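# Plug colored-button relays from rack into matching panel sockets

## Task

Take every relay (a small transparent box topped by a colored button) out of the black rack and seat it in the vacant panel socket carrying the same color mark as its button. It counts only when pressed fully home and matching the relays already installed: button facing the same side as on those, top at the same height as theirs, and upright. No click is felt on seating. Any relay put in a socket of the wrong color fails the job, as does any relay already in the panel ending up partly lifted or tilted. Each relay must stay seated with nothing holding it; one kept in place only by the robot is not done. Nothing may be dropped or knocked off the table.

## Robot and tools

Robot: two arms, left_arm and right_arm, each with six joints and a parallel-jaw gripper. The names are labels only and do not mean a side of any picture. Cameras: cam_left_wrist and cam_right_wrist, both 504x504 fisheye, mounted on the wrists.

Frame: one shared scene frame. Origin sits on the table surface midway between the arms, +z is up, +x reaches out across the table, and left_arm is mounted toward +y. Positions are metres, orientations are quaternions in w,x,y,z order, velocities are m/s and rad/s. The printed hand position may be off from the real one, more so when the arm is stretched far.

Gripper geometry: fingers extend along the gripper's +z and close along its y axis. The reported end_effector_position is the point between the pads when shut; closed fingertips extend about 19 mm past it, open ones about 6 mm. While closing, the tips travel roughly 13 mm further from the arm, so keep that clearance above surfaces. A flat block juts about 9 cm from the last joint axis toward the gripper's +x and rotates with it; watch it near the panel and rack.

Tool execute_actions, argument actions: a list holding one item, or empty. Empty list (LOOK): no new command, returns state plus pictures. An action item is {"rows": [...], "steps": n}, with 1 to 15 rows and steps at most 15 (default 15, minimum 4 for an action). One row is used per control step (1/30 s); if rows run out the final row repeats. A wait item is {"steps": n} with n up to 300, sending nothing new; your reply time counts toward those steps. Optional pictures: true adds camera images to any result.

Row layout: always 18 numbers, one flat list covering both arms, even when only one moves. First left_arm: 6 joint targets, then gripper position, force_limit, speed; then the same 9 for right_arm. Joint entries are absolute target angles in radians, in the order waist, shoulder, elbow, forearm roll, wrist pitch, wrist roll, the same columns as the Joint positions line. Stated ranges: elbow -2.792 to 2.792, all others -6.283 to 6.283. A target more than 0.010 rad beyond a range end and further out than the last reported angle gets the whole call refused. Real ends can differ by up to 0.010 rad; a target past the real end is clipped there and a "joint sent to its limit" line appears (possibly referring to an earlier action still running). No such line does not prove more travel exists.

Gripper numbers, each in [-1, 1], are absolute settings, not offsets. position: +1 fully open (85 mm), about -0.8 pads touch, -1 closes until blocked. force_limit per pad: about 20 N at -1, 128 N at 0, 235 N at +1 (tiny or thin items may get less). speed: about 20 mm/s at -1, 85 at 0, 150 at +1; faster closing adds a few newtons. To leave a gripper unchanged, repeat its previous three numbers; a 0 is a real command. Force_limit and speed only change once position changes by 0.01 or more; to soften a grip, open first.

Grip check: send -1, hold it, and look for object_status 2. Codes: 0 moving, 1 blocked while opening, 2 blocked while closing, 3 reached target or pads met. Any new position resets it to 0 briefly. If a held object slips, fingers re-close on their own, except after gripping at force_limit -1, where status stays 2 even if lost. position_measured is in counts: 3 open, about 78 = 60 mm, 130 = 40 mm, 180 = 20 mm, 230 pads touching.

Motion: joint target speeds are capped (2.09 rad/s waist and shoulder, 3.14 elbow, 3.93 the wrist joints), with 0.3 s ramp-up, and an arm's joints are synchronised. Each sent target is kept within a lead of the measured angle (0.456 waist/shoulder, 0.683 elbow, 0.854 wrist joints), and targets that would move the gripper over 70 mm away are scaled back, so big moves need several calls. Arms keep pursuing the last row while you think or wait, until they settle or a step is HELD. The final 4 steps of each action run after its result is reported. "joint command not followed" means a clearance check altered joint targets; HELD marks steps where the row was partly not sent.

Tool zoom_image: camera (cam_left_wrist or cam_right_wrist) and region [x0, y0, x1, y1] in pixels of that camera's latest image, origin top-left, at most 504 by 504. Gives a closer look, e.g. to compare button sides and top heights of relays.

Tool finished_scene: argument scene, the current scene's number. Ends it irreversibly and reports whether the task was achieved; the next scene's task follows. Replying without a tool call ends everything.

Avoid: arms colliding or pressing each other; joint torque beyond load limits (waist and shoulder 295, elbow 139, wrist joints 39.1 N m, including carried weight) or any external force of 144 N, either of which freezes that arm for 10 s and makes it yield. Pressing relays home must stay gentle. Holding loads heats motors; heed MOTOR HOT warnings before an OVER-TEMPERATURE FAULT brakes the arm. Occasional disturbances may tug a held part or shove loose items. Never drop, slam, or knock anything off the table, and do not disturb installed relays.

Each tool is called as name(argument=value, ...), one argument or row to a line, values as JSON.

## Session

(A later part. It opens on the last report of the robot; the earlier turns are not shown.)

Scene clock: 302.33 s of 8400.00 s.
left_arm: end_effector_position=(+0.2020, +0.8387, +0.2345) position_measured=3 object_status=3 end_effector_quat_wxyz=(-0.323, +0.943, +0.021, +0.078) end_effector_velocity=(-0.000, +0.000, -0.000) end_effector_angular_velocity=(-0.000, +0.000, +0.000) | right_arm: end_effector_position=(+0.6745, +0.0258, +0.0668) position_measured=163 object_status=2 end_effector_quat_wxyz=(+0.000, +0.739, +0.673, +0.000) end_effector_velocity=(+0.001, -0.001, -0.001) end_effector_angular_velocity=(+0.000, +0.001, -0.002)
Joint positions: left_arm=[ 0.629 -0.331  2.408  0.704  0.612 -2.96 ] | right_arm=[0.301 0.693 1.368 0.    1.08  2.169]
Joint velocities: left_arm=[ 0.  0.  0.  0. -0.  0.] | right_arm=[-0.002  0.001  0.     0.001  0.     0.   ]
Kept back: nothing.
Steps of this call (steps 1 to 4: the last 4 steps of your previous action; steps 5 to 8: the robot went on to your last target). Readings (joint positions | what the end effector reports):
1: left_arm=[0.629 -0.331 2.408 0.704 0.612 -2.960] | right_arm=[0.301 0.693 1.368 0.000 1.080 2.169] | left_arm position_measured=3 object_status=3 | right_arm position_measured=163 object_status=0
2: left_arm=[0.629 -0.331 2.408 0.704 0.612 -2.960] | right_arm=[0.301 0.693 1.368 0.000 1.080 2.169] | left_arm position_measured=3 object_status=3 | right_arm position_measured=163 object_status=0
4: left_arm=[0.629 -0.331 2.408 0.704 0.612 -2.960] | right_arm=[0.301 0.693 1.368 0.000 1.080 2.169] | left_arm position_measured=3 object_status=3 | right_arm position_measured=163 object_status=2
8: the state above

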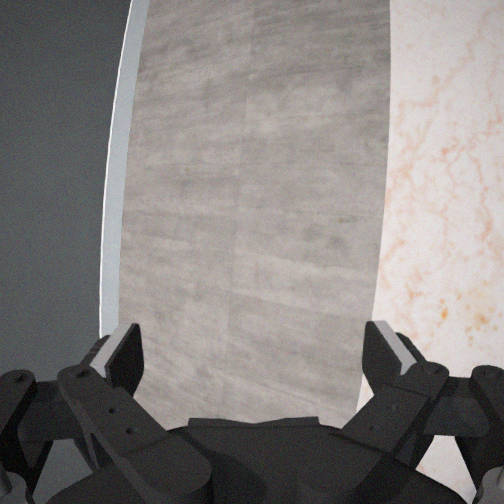

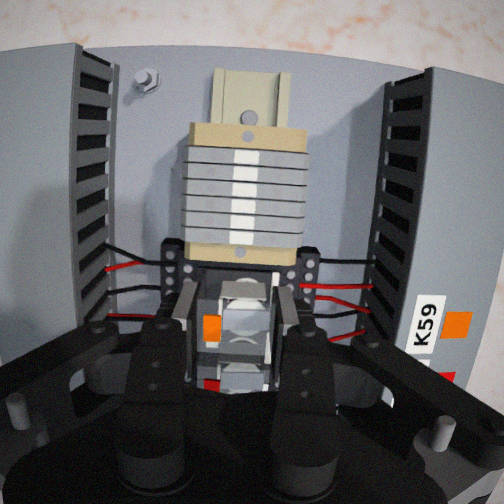

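execute_actions(
  actions=[
    {"rows":[[0.629,-0.331,2.408,0.704,0.612,-2.96,1,0,0,0.3014,0.6937,1.3686,0,1.0793,2.169,-1,-0.75,-0.3]],"steps":10},
  ],
)

execute_actions(
  actions=[
    {"rows":[[0.629,-0.331,2.408,0.704,0.612,-2.96,1,0,0,0.3014,0.694,1.3689,0,1.0787,2.169,-1,-0.75,-0.3]],"steps":10},
  ],
)

execute_actions(
  actions=[
    {"rows":[[0.629,-0.331,2.408,0.704,0.612,-2.96,1,0,0,0.3014,0.6943,1.3692,0,1.0781,2.169,-1,-0.75,-0.3]],"steps":12},
  ],
  pictures=true,
)

zoom_image(
  camera="cam_right_wrist",
  region=[160,200,320,360],
)

Scene clock: 302.70 s of 8400.00 s.
left_arm: end_effector_position=(+0.2020, +0.8387, +0.2345) position_measured=3 object_status=3 end_effector_quat_wxyz=(-0.323, +0.943, +0.021, +0.078) end_effector_velocity=(-0.000, -0.000, -0.000) end_effector_angular_velocity=(-0.000, -0.001, +0.001) | right_arm: end_effector_position=(+0.6745, +0.0258, +0.0666) position_measured=163 object_status=2 end_effector_quat_wxyz=(+0.000, +0.739, +0.673, +0.000) end_effector_velocity=(+0.000, -0.000, +0.000) end_effector_angular_velocity=(+0.000, -0.001, -0.000)
Joint positions: left_arm=[ 0.629 -0.331  2.408  0.704  0.612 -2.96 ] | right_arm=[0.301 0.693 1.369 0.    1.079 2.169]
Joint velocities: left_arm=[-0.    -0.     0.001  0.    -0.    -0.002] | right_arm=[-0.    -0.     0.001 -0.    -0.001 -0.   ]
Steps of this call (steps 1 to 5: the robot went on to your last target; steps 6 to 11: the first 6 steps of this action). Readings (joint positions | what the end effector reports):
6: left_arm=[0.629 -0.331 2.408 0.704 0.612 -2.960] | right_arm=[0.301 0.693 1.368 0.000 1.080 2.169] | left_arm position_measured=3 object_status=3 | right_arm position_measured=163 object_status=2
7: left_arm=[0.629 -0.331 2.408 0.704 0.612 -2.960] | right_arm=[0.301 0.693 1.368 0.000 1.080 2.169] | left_arm position_measured=3 object_status=3 | right_arm position_measured=163 object_status=2
9: left_arm=[0.629 -0.331 2.408 0.704 0.612 -2.960] | right_arm=[0.301 0.693 1.369 0.000 1.080 2.169] | left_arm position_measured=3 object_status=3 | right_arm position_measured=163 object_status=2
11: the state above

Scene clock: 303.03 s of 8400.00 s.
left_arm: end_effector_position=(+0.2020, +0.8387, +0.2345) position_measured=3 object_status=3 end_effector_quat_wxyz=(-0.323, +0.943, +0.021, +0.078) end_effector_velocity=(+0.000, +0.000, +0.000) end_effector_angular_velocity=(+0.000, -0.000, -0.000) | right_arm: end_effector_position=(+0.6744, +0.0258, +0.0660) position_measured=163 object_status=2 end_effector_quat_wxyz=(+0.000, +0.739, +0.673, +0.000) end_effector_velocity=(-0.000, +0.000, -0.001) end_effector_angular_velocity=(-0.000, +0.001, +0.000)
Joint positions: left_arm=[ 0.629 -0.331  2.408  0.704  0.612 -2.96 ] | right_arm=[0.301 0.694 1.369 0.    1.079 2.169]
Joint velocities: left_arm=[ 0. -0. -0.  0. -0.  0.] | right_arm=[ 0.     0.001  0.     0.    -0.    -0.   ]
Steps of this call (steps 1 to 4: the last 4 steps of your previous action; steps 5 to 10: the first 6 steps of this action). Readings (joint positions | what the end effector reports):
5: left_arm=[0.629 -0.331 2.408 0.704 0.612 -2.960] | right_arm=[0.301 0.693 1.369 0.000 1.079 2.169] | left_arm position_measured=3 object_status=3 | right_arm position_measured=163 object_status=2
6: left_arm=[0.629 -0.331 2.408 0.704 0.612 -2.960] | right_arm=[0.301 0.694 1.369 0.000 1.079 2.169] | left_arm position_measured=3 object_status=3 | right_arm position_measured=163 object_status=2
8: left_arm=[0.629 -0.331 2.408 0.704 0.612 -2.960] | right_arm=[0.301 0.694 1.369 0.000 1.079 2.169] | left_arm position_measured=3 object_status=3 | right_arm position_measured=163 object_status=2
10: the state above

Scene clock: 303.43 s of 8400.00 s.
left_arm: end_effector_position=(+0.2020, +0.8387, +0.2345) position_measured=3 object_status=3 end_effector_quat_wxyz=(-0.323, +0.943, +0.021, +0.078) end_effector_velocity=(-0.001, -0.000, -0.000) end_effector_angular_velocity=(-0.001, +0.000, +0.002) | right_arm: end_effector_position=(+0.6744, +0.0258, +0.0654) position_measured=163 object_status=2 end_effector_quat_wxyz=(+0.000, +0.739, +0.673, +0.000) end_effector_velocity=(-0.000, -0.000, -0.001) end_effector_angular_velocity=(-0.000, +0.001, -0.000)
Joint positions: left_arm=[ 0.629 -0.331  2.408  0.704  0.612 -2.96 ] | right_arm=[0.301 0.694 1.369 0.    1.078 2.169]
Joint velocities: left_arm=[ 0.    -0.     0.    -0.     0.001 -0.001] | right_arm=[0.    0.001 0.    0.    0.    0.   ]
Steps of this call (steps 1 to 4: the last 4 steps of your previous action; steps 5 to 12: the first 8 steps of this action). Readings (joint positions | what the end effector reports):
5: left_arm=[0.629 -0.331 2.408 0.704 0.612 -2.960] | right_arm=[0.301 0.694 1.369 0.000 1.079 2.169] | left_arm position_measured=3 object_status=3 | right_arm position_measured=163 object_status=2
6: left_arm=[0.629 -0.331 2.408 0.704 0.612 -2.960] | right_arm=[0.301 0.694 1.369 0.000 1.078 2.169] | left_arm position_measured=3 object_status=3 | right_arm position_measured=163 object_status=2
8: left_arm=[0.629 -0.331 2.408 0.704 0.612 -2.960] | right_arm=[0.301 0.694 1.369 0.000 1.078 2.169] | left_arm position_measured=3 object_status=3 | right_arm position_measured=163 object_status=2
12: the state above

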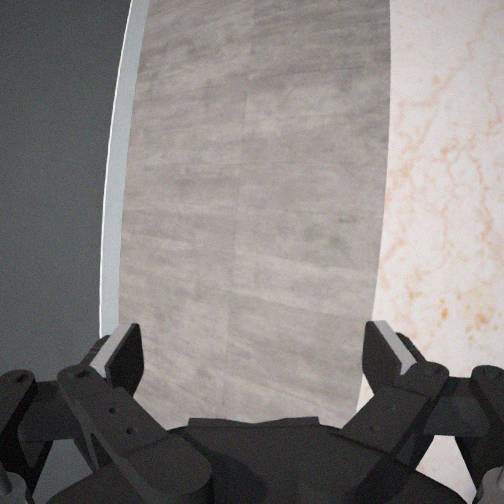

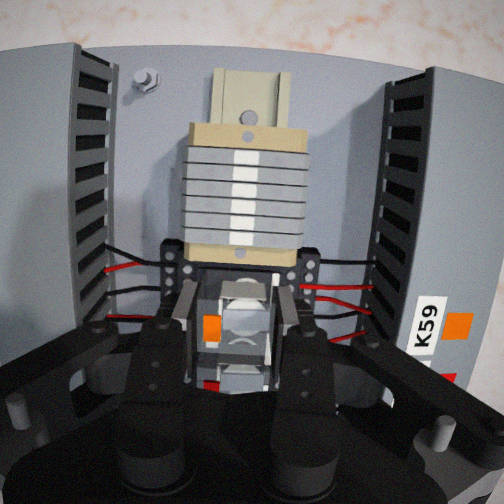

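Region (160, 200, 320, 360) of cam_right_wrist's 504x504 image, scaled by 3.150, with more detail than that image has.

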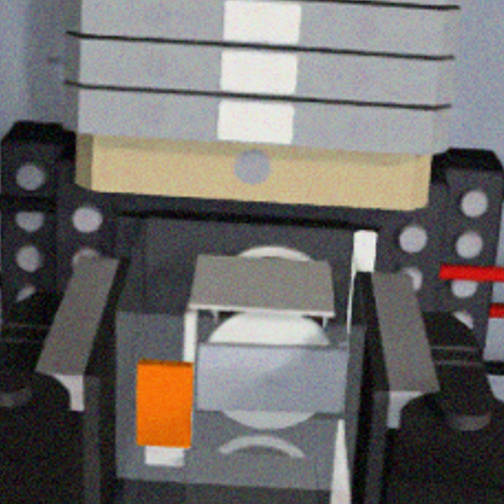

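execute_actions(
  actions=[
    {"rows":[[0.629,-0.331,2.408,0.704,0.612,-2.96,1,0,0,0.3014,0.6945,1.3694,0,1.0777,2.169,-1,-0.75,-0.3]],"steps":12},
  ],
)

execute_actions(
  actions=[
    {"rows":[[0.629,-0.331,2.408,0.704,0.612,-2.96,1,0,0,0.3014,0.6947,1.3696,0,1.0773,2.169,-1,-0.75,-0.3]],"steps":12},
  ],
  pictures=true,
)

zoom_image(
  camera="cam_right_wrist",
  region=[160,200,320,360],
)

Scene clock: 303.83 s of 8400.00 s.
left_arm: end_effector_position=(+0.2020, +0.8387, +0.2345) position_measured=3 object_status=3 end_effector_quat_wxyz=(-0.323, +0.943, +0.021, +0.078) end_effector_velocity=(-0.000, -0.000, -0.000) end_effector_angular_velocity=(-0.000, -0.001, +0.000) | right_arm: end_effector_position=(+0.6744, +0.0258, +0.0651) position_measured=163 object_status=2 end_effector_quat_wxyz=(-0.000, +0.739, +0.673, -0.000) end_effector_velocity=(-0.000, +0.000, -0.001) end_effector_angular_velocity=(-0.000, +0.000, +0.000)
Joint positions: left_arm=[ 0.629 -0.331  2.408  0.704  0.612 -2.96 ] | right_arm=[0.301 0.694 1.369 0.    1.078 2.169]
Joint velocities: left_arm=[ 0.     0.     0.     0.    -0.001 -0.001] | right_arm=[ 0.     0.001  0.    -0.    -0.    -0.   ]
Steps of this call (steps 1 to 4: the last 4 steps of your previous action; steps 5 to 12: the first 8 steps of this action). Readings (joint positions | what the end effector reports):
5: left_arm=[0.629 -0.331 2.408 0.704 0.612 -2.960] | right_arm=[0.301 0.694 1.369 0.000 1.078 2.169] | left_arm position_measured=3 object_status=3 | right_arm position_measured=163 object_status=2
6: left_arm=[0.629 -0.331 2.408 0.704 0.612 -2.960] | right_arm=[0.301 0.694 1.369 0.000 1.078 2.169] | left_arm position_measured=3 object_status=3 | right_arm position_measured=163 object_status=2
8: left_arm=[0.629 -0.331 2.408 0.704 0.612 -2.960] | right_arm=[0.301 0.694 1.369 0.000 1.078 2.169] | left_arm position_measured=3 object_status=3 | right_arm position_measured=163 object_status=2
12: the state above

Scene clock: 304.23 s of 8400.00 s.
left_arm: end_effector_position=(+0.2020, +0.8387, +0.2345) position_measured=3 object_status=3 end_effector_quat_wxyz=(-0.323, +0.943, +0.021, +0.078) end_effector_velocity=(+0.000, +0.000, +0.000) end_effector_angular_velocity=(+0.000, -0.000, -0.000) | right_arm: end_effector_position=(+0.6744, +0.0257, +0.0648) position_measured=163 object_status=2 end_effector_quat_wxyz=(-0.000, +0.739, +0.673, -0.000) end_effector_velocity=(+0.000, -0.000, -0.000) end_effector_angular_velocity=(-0.000, +0.000, +0.000)
Joint positions: left_arm=[ 0.629 -0.331  2.408  0.704  0.612 -2.96 ] | right_arm=[0.301 0.695 1.37  0.    1.077 2.169]
Joint velocities: left_arm=[-0.     0.    -0.001  0.     0.     0.   ] | right_arm=[-0.  0.  0. -0. -0.  0.]
Steps of this call (steps 1 to 4: the last 4 steps of your previous action; steps 5 to 12: the first 8 steps of this action). Readings (joint positions | what the end effector reports):
5: left_arm=[0.629 -0.331 2.408 0.704 0.612 -2.960] | right_arm=[0.301 0.695 1.369 0.000 1.078 2.169] | left_arm position_measured=3 object_status=3 | right_arm position_measured=163 object_status=2
6: left_arm=[0.629 -0.331 2.408 0.704 0.612 -2.960] | right_arm=[0.301 0.695 1.370 0.000 1.077 2.169] | left_arm position_measured=3 object_status=3 | right_arm position_measured=163 object_status=2
8: left_arm=[0.629 -0.331 2.408 0.704 0.612 -2.960] | right_arm=[0.301 0.695 1.370 0.000 1.077 2.169] | left_arm position_measured=3 object_status=3 | right_arm position_measured=163 object_status=2
12: the state above

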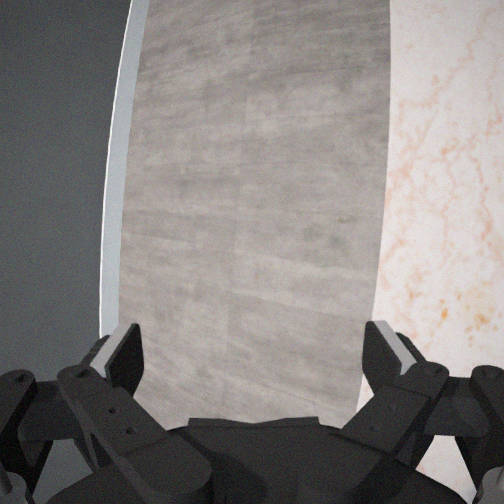

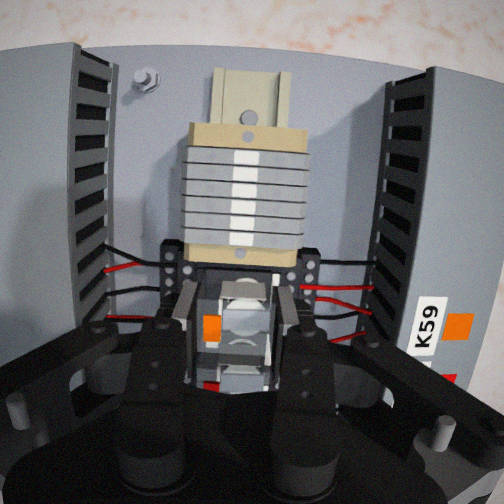

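Region (160, 200, 320, 360) of cam_right_wrist's 504x504 image, scaled by 3.150, with more detail than that image has.

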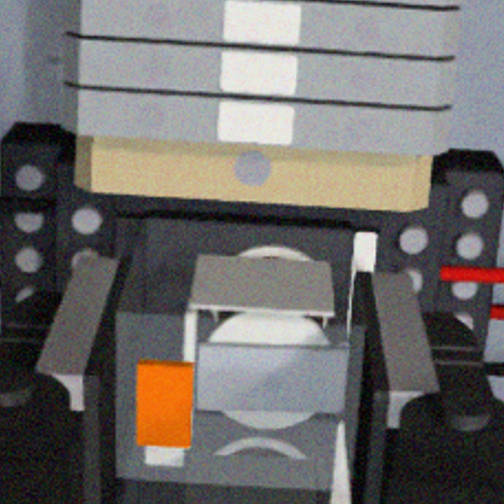

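execute_actions(
  actions=[
    {"rows":[[0.629,-0.331,2.408,0.704,0.612,-2.96,1,0,0,0.3014,0.6947,1.3696,0,1.0773,2.169,0,-0.5,-0.5]],"steps":15},
  ],
)

execute_actions(
  actions=[
    {"rows":[[0.629,-0.331,2.408,0.704,0.612,-2.96,1,0,0,0.3012,0.6547,1.3309,0,1.156,2.169,0,-0.5,-0.5]],"steps":13},
  ],
)

execute_actions(
  actions=[
    {"rows":[[0.629,-0.331,2.408,0.704,0.612,-2.96,1,0,0,0.2983,0.6148,1.3409,0,1.1859,3.8095,0,-0.5,-0.5]],"steps":15},
  ],
)

execute_actions(
  actions=[
    {"steps":14},
  ],
  pictures=true,
)

zoom_image(
  camera="cam_right_wrist",
  region=[190,180,400,290],
)

zoom_image(
  camera="cam_right_wrist",
  region=[290,180,500,290],
)

Scene clock: 304.80 s of 8400.00 s.
left_arm: end_effector_position=(+0.2020, +0.8387, +0.2345) position_measured=3 object_status=3 end_effector_quat_wxyz=(-0.323, +0.943, +0.021, +0.078) end_effector_velocity=(+0.000, -0.000, -0.000) end_effector_angular_velocity=(-0.000, +0.001, -0.001) | right_arm: end_effector_position=(+0.6744, +0.0257, +0.0644) position_measured=130 object_status=0 end_effector_quat_wxyz=(-0.000, +0.739, +0.673, -0.000) end_effector_velocity=(+0.000, +0.001, +0.001) end_effector_angular_velocity=(+0.001, -0.001, +0.001)
Joint positions: left_arm=[ 0.629 -0.331  2.408  0.704  0.612 -2.96 ] | right_arm=[0.301 0.695 1.37  0.    1.077 2.169]
Joint velocities: left_arm=[-0.001 -0.     0.     0.     0.001  0.001] | right_arm=[ 0.001 -0.001 -0.001 -0.    -0.    -0.   ]
Steps of this call (steps 1 to 4: the last 4 steps of your previous action; steps 5 to 6: the robot went on to your last target; steps 7 to 17: the first 11 steps of this action). Readings (joint positions | what the end effector reports):
7: left_arm=[0.629 -0.331 2.408 0.704 0.612 -2.960] | right_arm=[0.301 0.695 1.370 0.000 1.077 2.169] | left_arm position_measured=3 object_status=3 | right_arm position_measured=163 object_status=0
8: left_arm=[0.629 -0.331 2.408 0.704 0.612 -2.960] | right_arm=[0.301 0.695 1.370 0.000 1.077 2.169] | left_arm position_measured=3 object_status=3 | right_arm position_measured=163 object_status=0
10: left_arm=[0.629 -0.331 2.408 0.704 0.612 -2.960] | right_arm=[0.301 0.695 1.370 0.000 1.077 2.169] | left_arm position_measured=3 object_status=3 | right_arm position_measured=157 object_status=0
14: left_arm=[0.629 -0.331 2.408 0.704 0.612 -2.960] | right_arm=[0.301 0.695 1.370 0.000 1.077 2.169] | left_arm position_measured=3 object_status=3 | right_arm position_measured=140 object_status=0
17: the state above

Scene clock: 305.23 s of 8400.00 s.
left_arm: end_effector_position=(+0.2020, +0.8387, +0.2345) position_measured=3 object_status=3 end_effector_quat_wxyz=(-0.323, +0.943, +0.021, +0.078) end_effector_velocity=(-0.000, +0.000, +0.000) end_effector_angular_velocity=(-0.000, +0.000, +0.001) | right_arm: end_effector_position=(+0.6743, +0.0255, +0.1201) position_measured=129 object_status=3 end_effector_quat_wxyz=(+0.000, +0.739, +0.673, +0.000) end_effector_velocity=(-0.000, -0.001, -0.006) end_effector_angular_velocity=(-0.004, +0.007, -0.000)
Joint positions: left_arm=[ 0.629 -0.331  2.408  0.704  0.612 -2.96 ] | right_arm=[0.301 0.654 1.331 0.    1.156 2.169]
Joint velocities: left_arm=[ 0. -0. -0. -0.  0. -0.] | right_arm=[-0.001  0.006 -0.    -0.     0.002 -0.   ]
Steps of this call (steps 1 to 4: the last 4 steps of your previous action; steps 5 to 13: the first 9 steps of this action). Readings (joint positions | what the end effector reports):
5: left_arm=[0.629 -0.331 2.408 0.704 0.612 -2.960] | right_arm=[0.301 0.695 1.369 0.000 1.077 2.169] | left_arm position_measured=3 object_status=3 | right_arm position_measured=129 object_status=0
6: left_arm=[0.629 -0.331 2.408 0.704 0.612 -2.960] | right_arm=[0.301 0.692 1.367 0.000 1.084 2.169] | left_arm position_measured=3 object_status=3 | right_arm position_measured=129 object_status=0
8: left_arm=[0.629 -0.331 2.408 0.704 0.612 -2.960] | right_arm=[0.301 0.667 1.342 0.000 1.132 2.169] | left_arm position_measured=3 object_status=3 | right_arm position_measured=129 object_status=0
12: left_arm=[0.629 -0.331 2.408 0.704 0.612 -2.960] | right_arm=[0.301 0.654 1.331 0.000 1.156 2.169] | left_arm position_measured=3 object_status=3 | right_arm position_measured=129 object_status=3
13: the state above

Scene clock: 305.73 s of 8400.00 s.
left_arm: end_effector_position=(+0.2020, +0.8387, +0.2345) position_measured=3 object_status=3 end_effector_quat_wxyz=(-0.323, +0.943, +0.021, +0.078) end_effector_velocity=(+0.000, +0.000, +0.000) end_effector_angular_velocity=(+0.000, -0.001, +0.000) | right_arm: end_effector_position=(+0.6675, +0.0197, +0.1403) position_measured=129 object_status=3 end_effector_quat_wxyz=(+0.000, +0.927, +0.375, +0.000) end_effector_velocity=(-0.023, -0.019, +0.065) end_effector_angular_velocity=(+0.000, -0.000, -3.820)
Joint positions: left_arm=[ 0.629 -0.331  2.408  0.704  0.612 -2.96 ] | right_arm=[ 0.299  0.628  1.338 -0.     1.176  2.877]
Joint velocities: left_arm=[ 0.    -0.    -0.     0.    -0.001 -0.   ] | right_arm=[-0.006 -0.087  0.023 -0.     0.064  3.814]
Steps of this call (steps 1 to 4: the last 4 steps of your previous action; steps 5 to 15: the first 11 steps of this action). Readings (joint positions | what the end effector reports):
5: left_arm=[0.629 -0.331 2.408 0.704 0.612 -2.960] | right_arm=[0.301 0.655 1.331 0.000 1.156 2.169] | left_arm position_measured=3 object_status=3 | right_arm position_measured=129 object_status=3
6: left_arm=[0.629 -0.331 2.408 0.704 0.612 -2.960] | right_arm=[0.301 0.655 1.331 0.000 1.156 2.176] | left_arm position_measured=3 object_status=3 | right_arm position_measured=129 object_status=3
8: left_arm=[0.629 -0.331 2.408 0.704 0.612 -2.960] | right_arm=[0.301 0.652 1.331 -0.000 1.158 2.232] | left_arm position_measured=3 object_status=3 | right_arm position_measured=129 object_status=3
12: left_arm=[0.629 -0.331 2.408 0.704 0.612 -2.960] | right_arm=[0.300 0.639 1.335 -0.000 1.168 2.518] | left_arm position_measured=3 object_status=3 | right_arm position_measured=129 object_status=3
15: the state above

Scene clock: 306.20 s of 8400.00 s.
left_arm: end_effector_position=(+0.2020, +0.8387, +0.2345) position_measured=3 object_status=3 end_effector_quat_wxyz=(-0.323, +0.943, +0.021, +0.078) end_effector_velocity=(-0.001, +0.000, +0.000) end_effector_angular_velocity=(-0.000, -0.000, +0.002) | right_arm: end_effector_position=(+0.6640, +0.0169, +0.1499) position_measured=129 object_status=3 end_effector_quat_wxyz=(+0.000, +0.997, -0.083, -0.000) end_effector_velocity=(+0.000, +0.000, +0.001) end_effector_angular_velocity=(+0.000, -0.001, -0.003)
Joint positions: left_arm=[ 0.629 -0.331  2.408  0.704  0.612 -2.96 ] | right_arm=[ 0.298  0.615  1.341 -0.     1.186  3.809]
Joint velocities: left_arm=[ 0.001 -0.     0.     0.     0.    -0.001] | right_arm=[ 0.    -0.001 -0.    -0.     0.     0.004]
Kept back: nothing.
Steps of this call (steps 1 to 4: the last 4 steps of your previous action; steps 5 to 14: the robot went on to your last target). Readings (joint positions | what the end effector reports):
1: left_arm=[0.629 -0.331 2.408 0.704 0.612 -2.960] | right_arm=[0.299 0.625 1.338 -0.000 1.178 3.006] | left_arm position_measured=3 object_status=3 | right_arm position_measured=129 object_status=3
2: left_arm=[0.629 -0.331 2.408 0.704 0.612 -2.960] | right_arm=[0.299 0.623 1.339 -0.000 1.180 3.134] | left_arm position_measured=3 object_status=3 | right_arm position_measured=129 object_status=3
4: left_arm=[0.629 -0.331 2.408 0.704 0.612 -2.960] | right_arm=[0.299 0.620 1.340 -0.000 1.182 3.377] | left_arm position_measured=3 object_status=3 | right_arm position_measured=129 object_status=3
8: left_arm=[0.629 -0.331 2.408 0.704 0.612 -2.960] | right_arm=[0.298 0.616 1.341 -0.000 1.185 3.708] | left_arm position_measured=3 object_status=3 | right_arm position_measured=129 object_status=3
14: the state above

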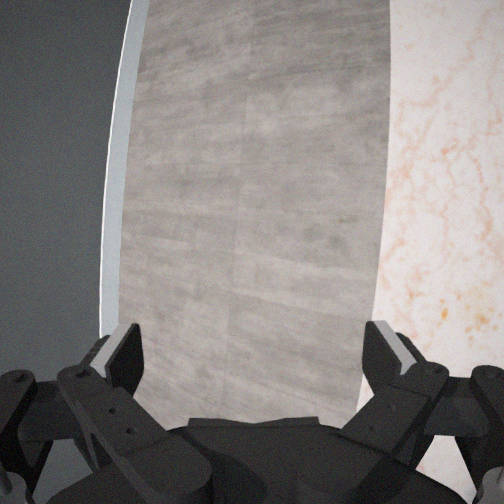

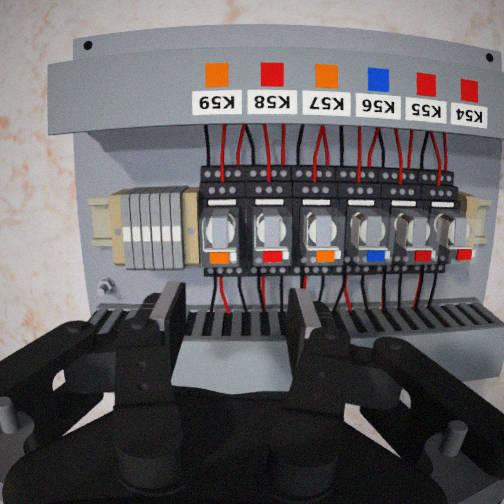

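Region (190, 180, 400, 290) of cam_right_wrist's 504x504 image, scaled by 2.400, with more detail than that image has; it fills the top 264 rows of this view, and the rest is white.

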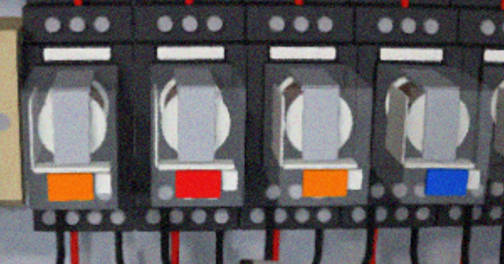

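Region (290, 180, 500, 290) of cam_right_wrist's 504x504 image, scaled by 2.400, with more detail than that image has; it fills the top 264 rows of this view, and the rest is white.

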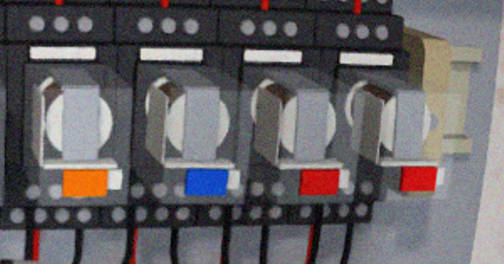

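execute_actions(
  actions=[
    {"rows":[[0.629,-0.331,2.408,0.704,0.612,-2.96,1,0,0,0.2983,0.6148,1.3409,0,1.1859,0.6679,0,-0.5,-0.5]],"steps":15},
  ],
)

execute_actions(
  actions=[
    {"steps":26},
  ],
  pictures=true,
)

zoom_image(
  camera="cam_right_wrist",
  region=[130,190,310,310],
)

Scene clock: 306.83 s of 8400.00 s.
left_arm: end_effector_position=(+0.2020, +0.8387, +0.2345) position_measured=3 object_status=3 end_effector_quat_wxyz=(-0.323, +0.943, +0.021, +0.078) end_effector_velocity=(-0.001, +0.000, +0.000) end_effector_angular_velocity=(+0.000, -0.000, +0.002) | right_arm: end_effector_position=(+0.6640, +0.0169, +0.1499) position_measured=129 object_status=3 end_effector_quat_wxyz=(+0.000, +0.963, +0.268, -0.000) end_effector_velocity=(+0.000, -0.000, +0.001) end_effector_angular_velocity=(-0.000, -0.001, +3.814)
Joint positions: left_arm=[ 0.629 -0.331  2.408  0.704  0.612 -2.96 ] | right_arm=[ 0.298  0.615  1.341 -0.     1.186  3.102]
Joint velocities: left_arm=[ 0.001 -0.001  0.    -0.     0.    -0.001] | right_arm=[-0.    -0.001  0.    -0.     0.    -3.814]
Steps of this call (steps 1 to 8: the robot went on to your last target; steps 9 to 19: the first 11 steps of this action). Readings (joint positions | what the end effector reports):
9: left_arm=[0.629 -0.331 2.408 0.704 0.612 -2.960] | right_arm=[0.298 0.615 1.341 -0.000 1.186 3.809] | left_arm position_measured=3 object_status=3 | right_arm position_measured=129 object_status=3
10: left_arm=[0.629 -0.331 2.408 0.704 0.612 -2.960] | right_arm=[0.298 0.615 1.341 -0.000 1.186 3.803] | left_arm position_measured=3 object_status=3 | right_arm position_measured=129 object_status=3
12: left_arm=[0.629 -0.331 2.408 0.704 0.612 -2.960] | right_arm=[0.298 0.615 1.341 -0.000 1.186 3.747] | left_arm position_measured=3 object_status=3 | right_arm position_measured=129 object_status=3
16: left_arm=[0.629 -0.331 2.408 0.704 0.612 -2.960] | right_arm=[0.298 0.615 1.341 -0.000 1.186 3.461] | left_arm position_measured=3 object_status=3 | right_arm position_measured=129 object_status=3
19: the state above

Scene clock: 307.70 s of 8400.00 s.
left_arm: end_effector_position=(+0.2020, +0.8387, +0.2345) position_measured=3 object_status=3 end_effector_quat_wxyz=(-0.323, +0.943, +0.021, +0.078) end_effector_velocity=(-0.001, -0.000, -0.001) end_effector_angular_velocity=(-0.001, +0.002, +0.001) | right_arm: end_effector_position=(+0.6640, +0.0169, +0.1499) position_measured=129 object_status=3 end_effector_quat_wxyz=(-0.000, +0.083, +0.997, -0.000) end_effector_velocity=(+0.000, -0.000, +0.002) end_effector_angular_velocity=(+0.001, -0.002, +0.003)
Joint positions: left_arm=[ 0.629 -0.331  2.408  0.704  0.612 -2.96 ] | right_arm=[0.298 0.615 1.341 0.    1.186 0.668]
Joint velocities: left_arm=[ 0.    -0.     0.001 -0.     0.001  0.   ] | right_arm=[-0.001 -0.002 -0.    -0.    -0.    -0.003]
Kept back: nothing.
Steps of this call (steps 1 to 4: the last 4 steps of your previous action; steps 5 to 26: the robot went on to your last target). Readings (joint positions | what the end effector reports):
1: left_arm=[0.629 -0.331 2.408 0.704 0.612 -2.960] | right_arm=[0.298 0.615 1.341 -0.000 1.186 2.973] | left_arm position_measured=3 object_status=3 | right_arm position_measured=129 object_status=3
2: left_arm=[0.629 -0.331 2.408 0.704 0.612 -2.960] | right_arm=[0.298 0.615 1.341 -0.000 1.186 2.845] | left_arm position_measured=3 object_status=3 | right_arm position_measured=129 object_status=3
4: left_arm=[0.629 -0.331 2.408 0.704 0.612 -2.960] | right_arm=[0.298 0.615 1.341 -0.000 1.186 2.588] | left_arm position_measured=3 object_status=3 | right_arm position_measured=129 object_status=3
8: left_arm=[0.629 -0.331 2.408 0.704 0.612 -2.960] | right_arm=[0.298 0.615 1.341 -0.000 1.186 2.075] | left_arm position_measured=3 object_status=3 | right_arm position_measured=129 object_status=3
26: the state above

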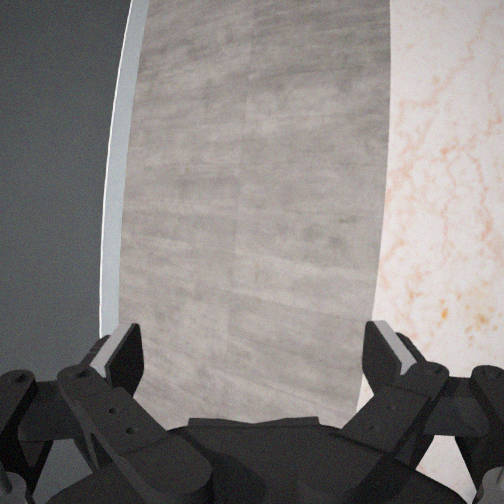

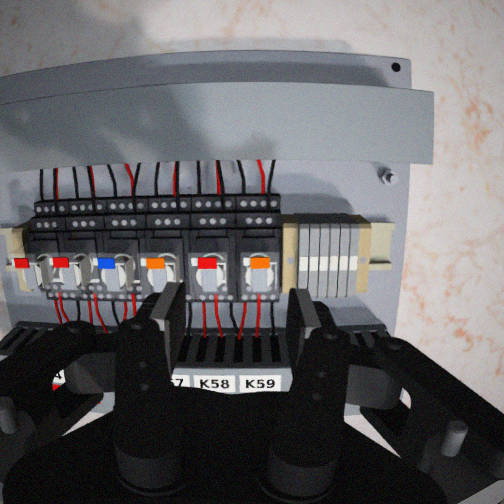

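Region (130, 190, 310, 310) of cam_right_wrist's 504x504 image, scaled by 2.800, with more detail than that image has.

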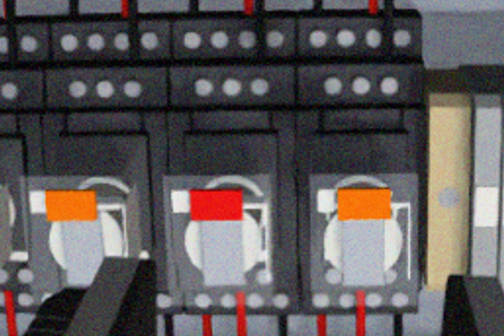

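finished_scene(
  scene=1,
)

The scene is finished: the task was done.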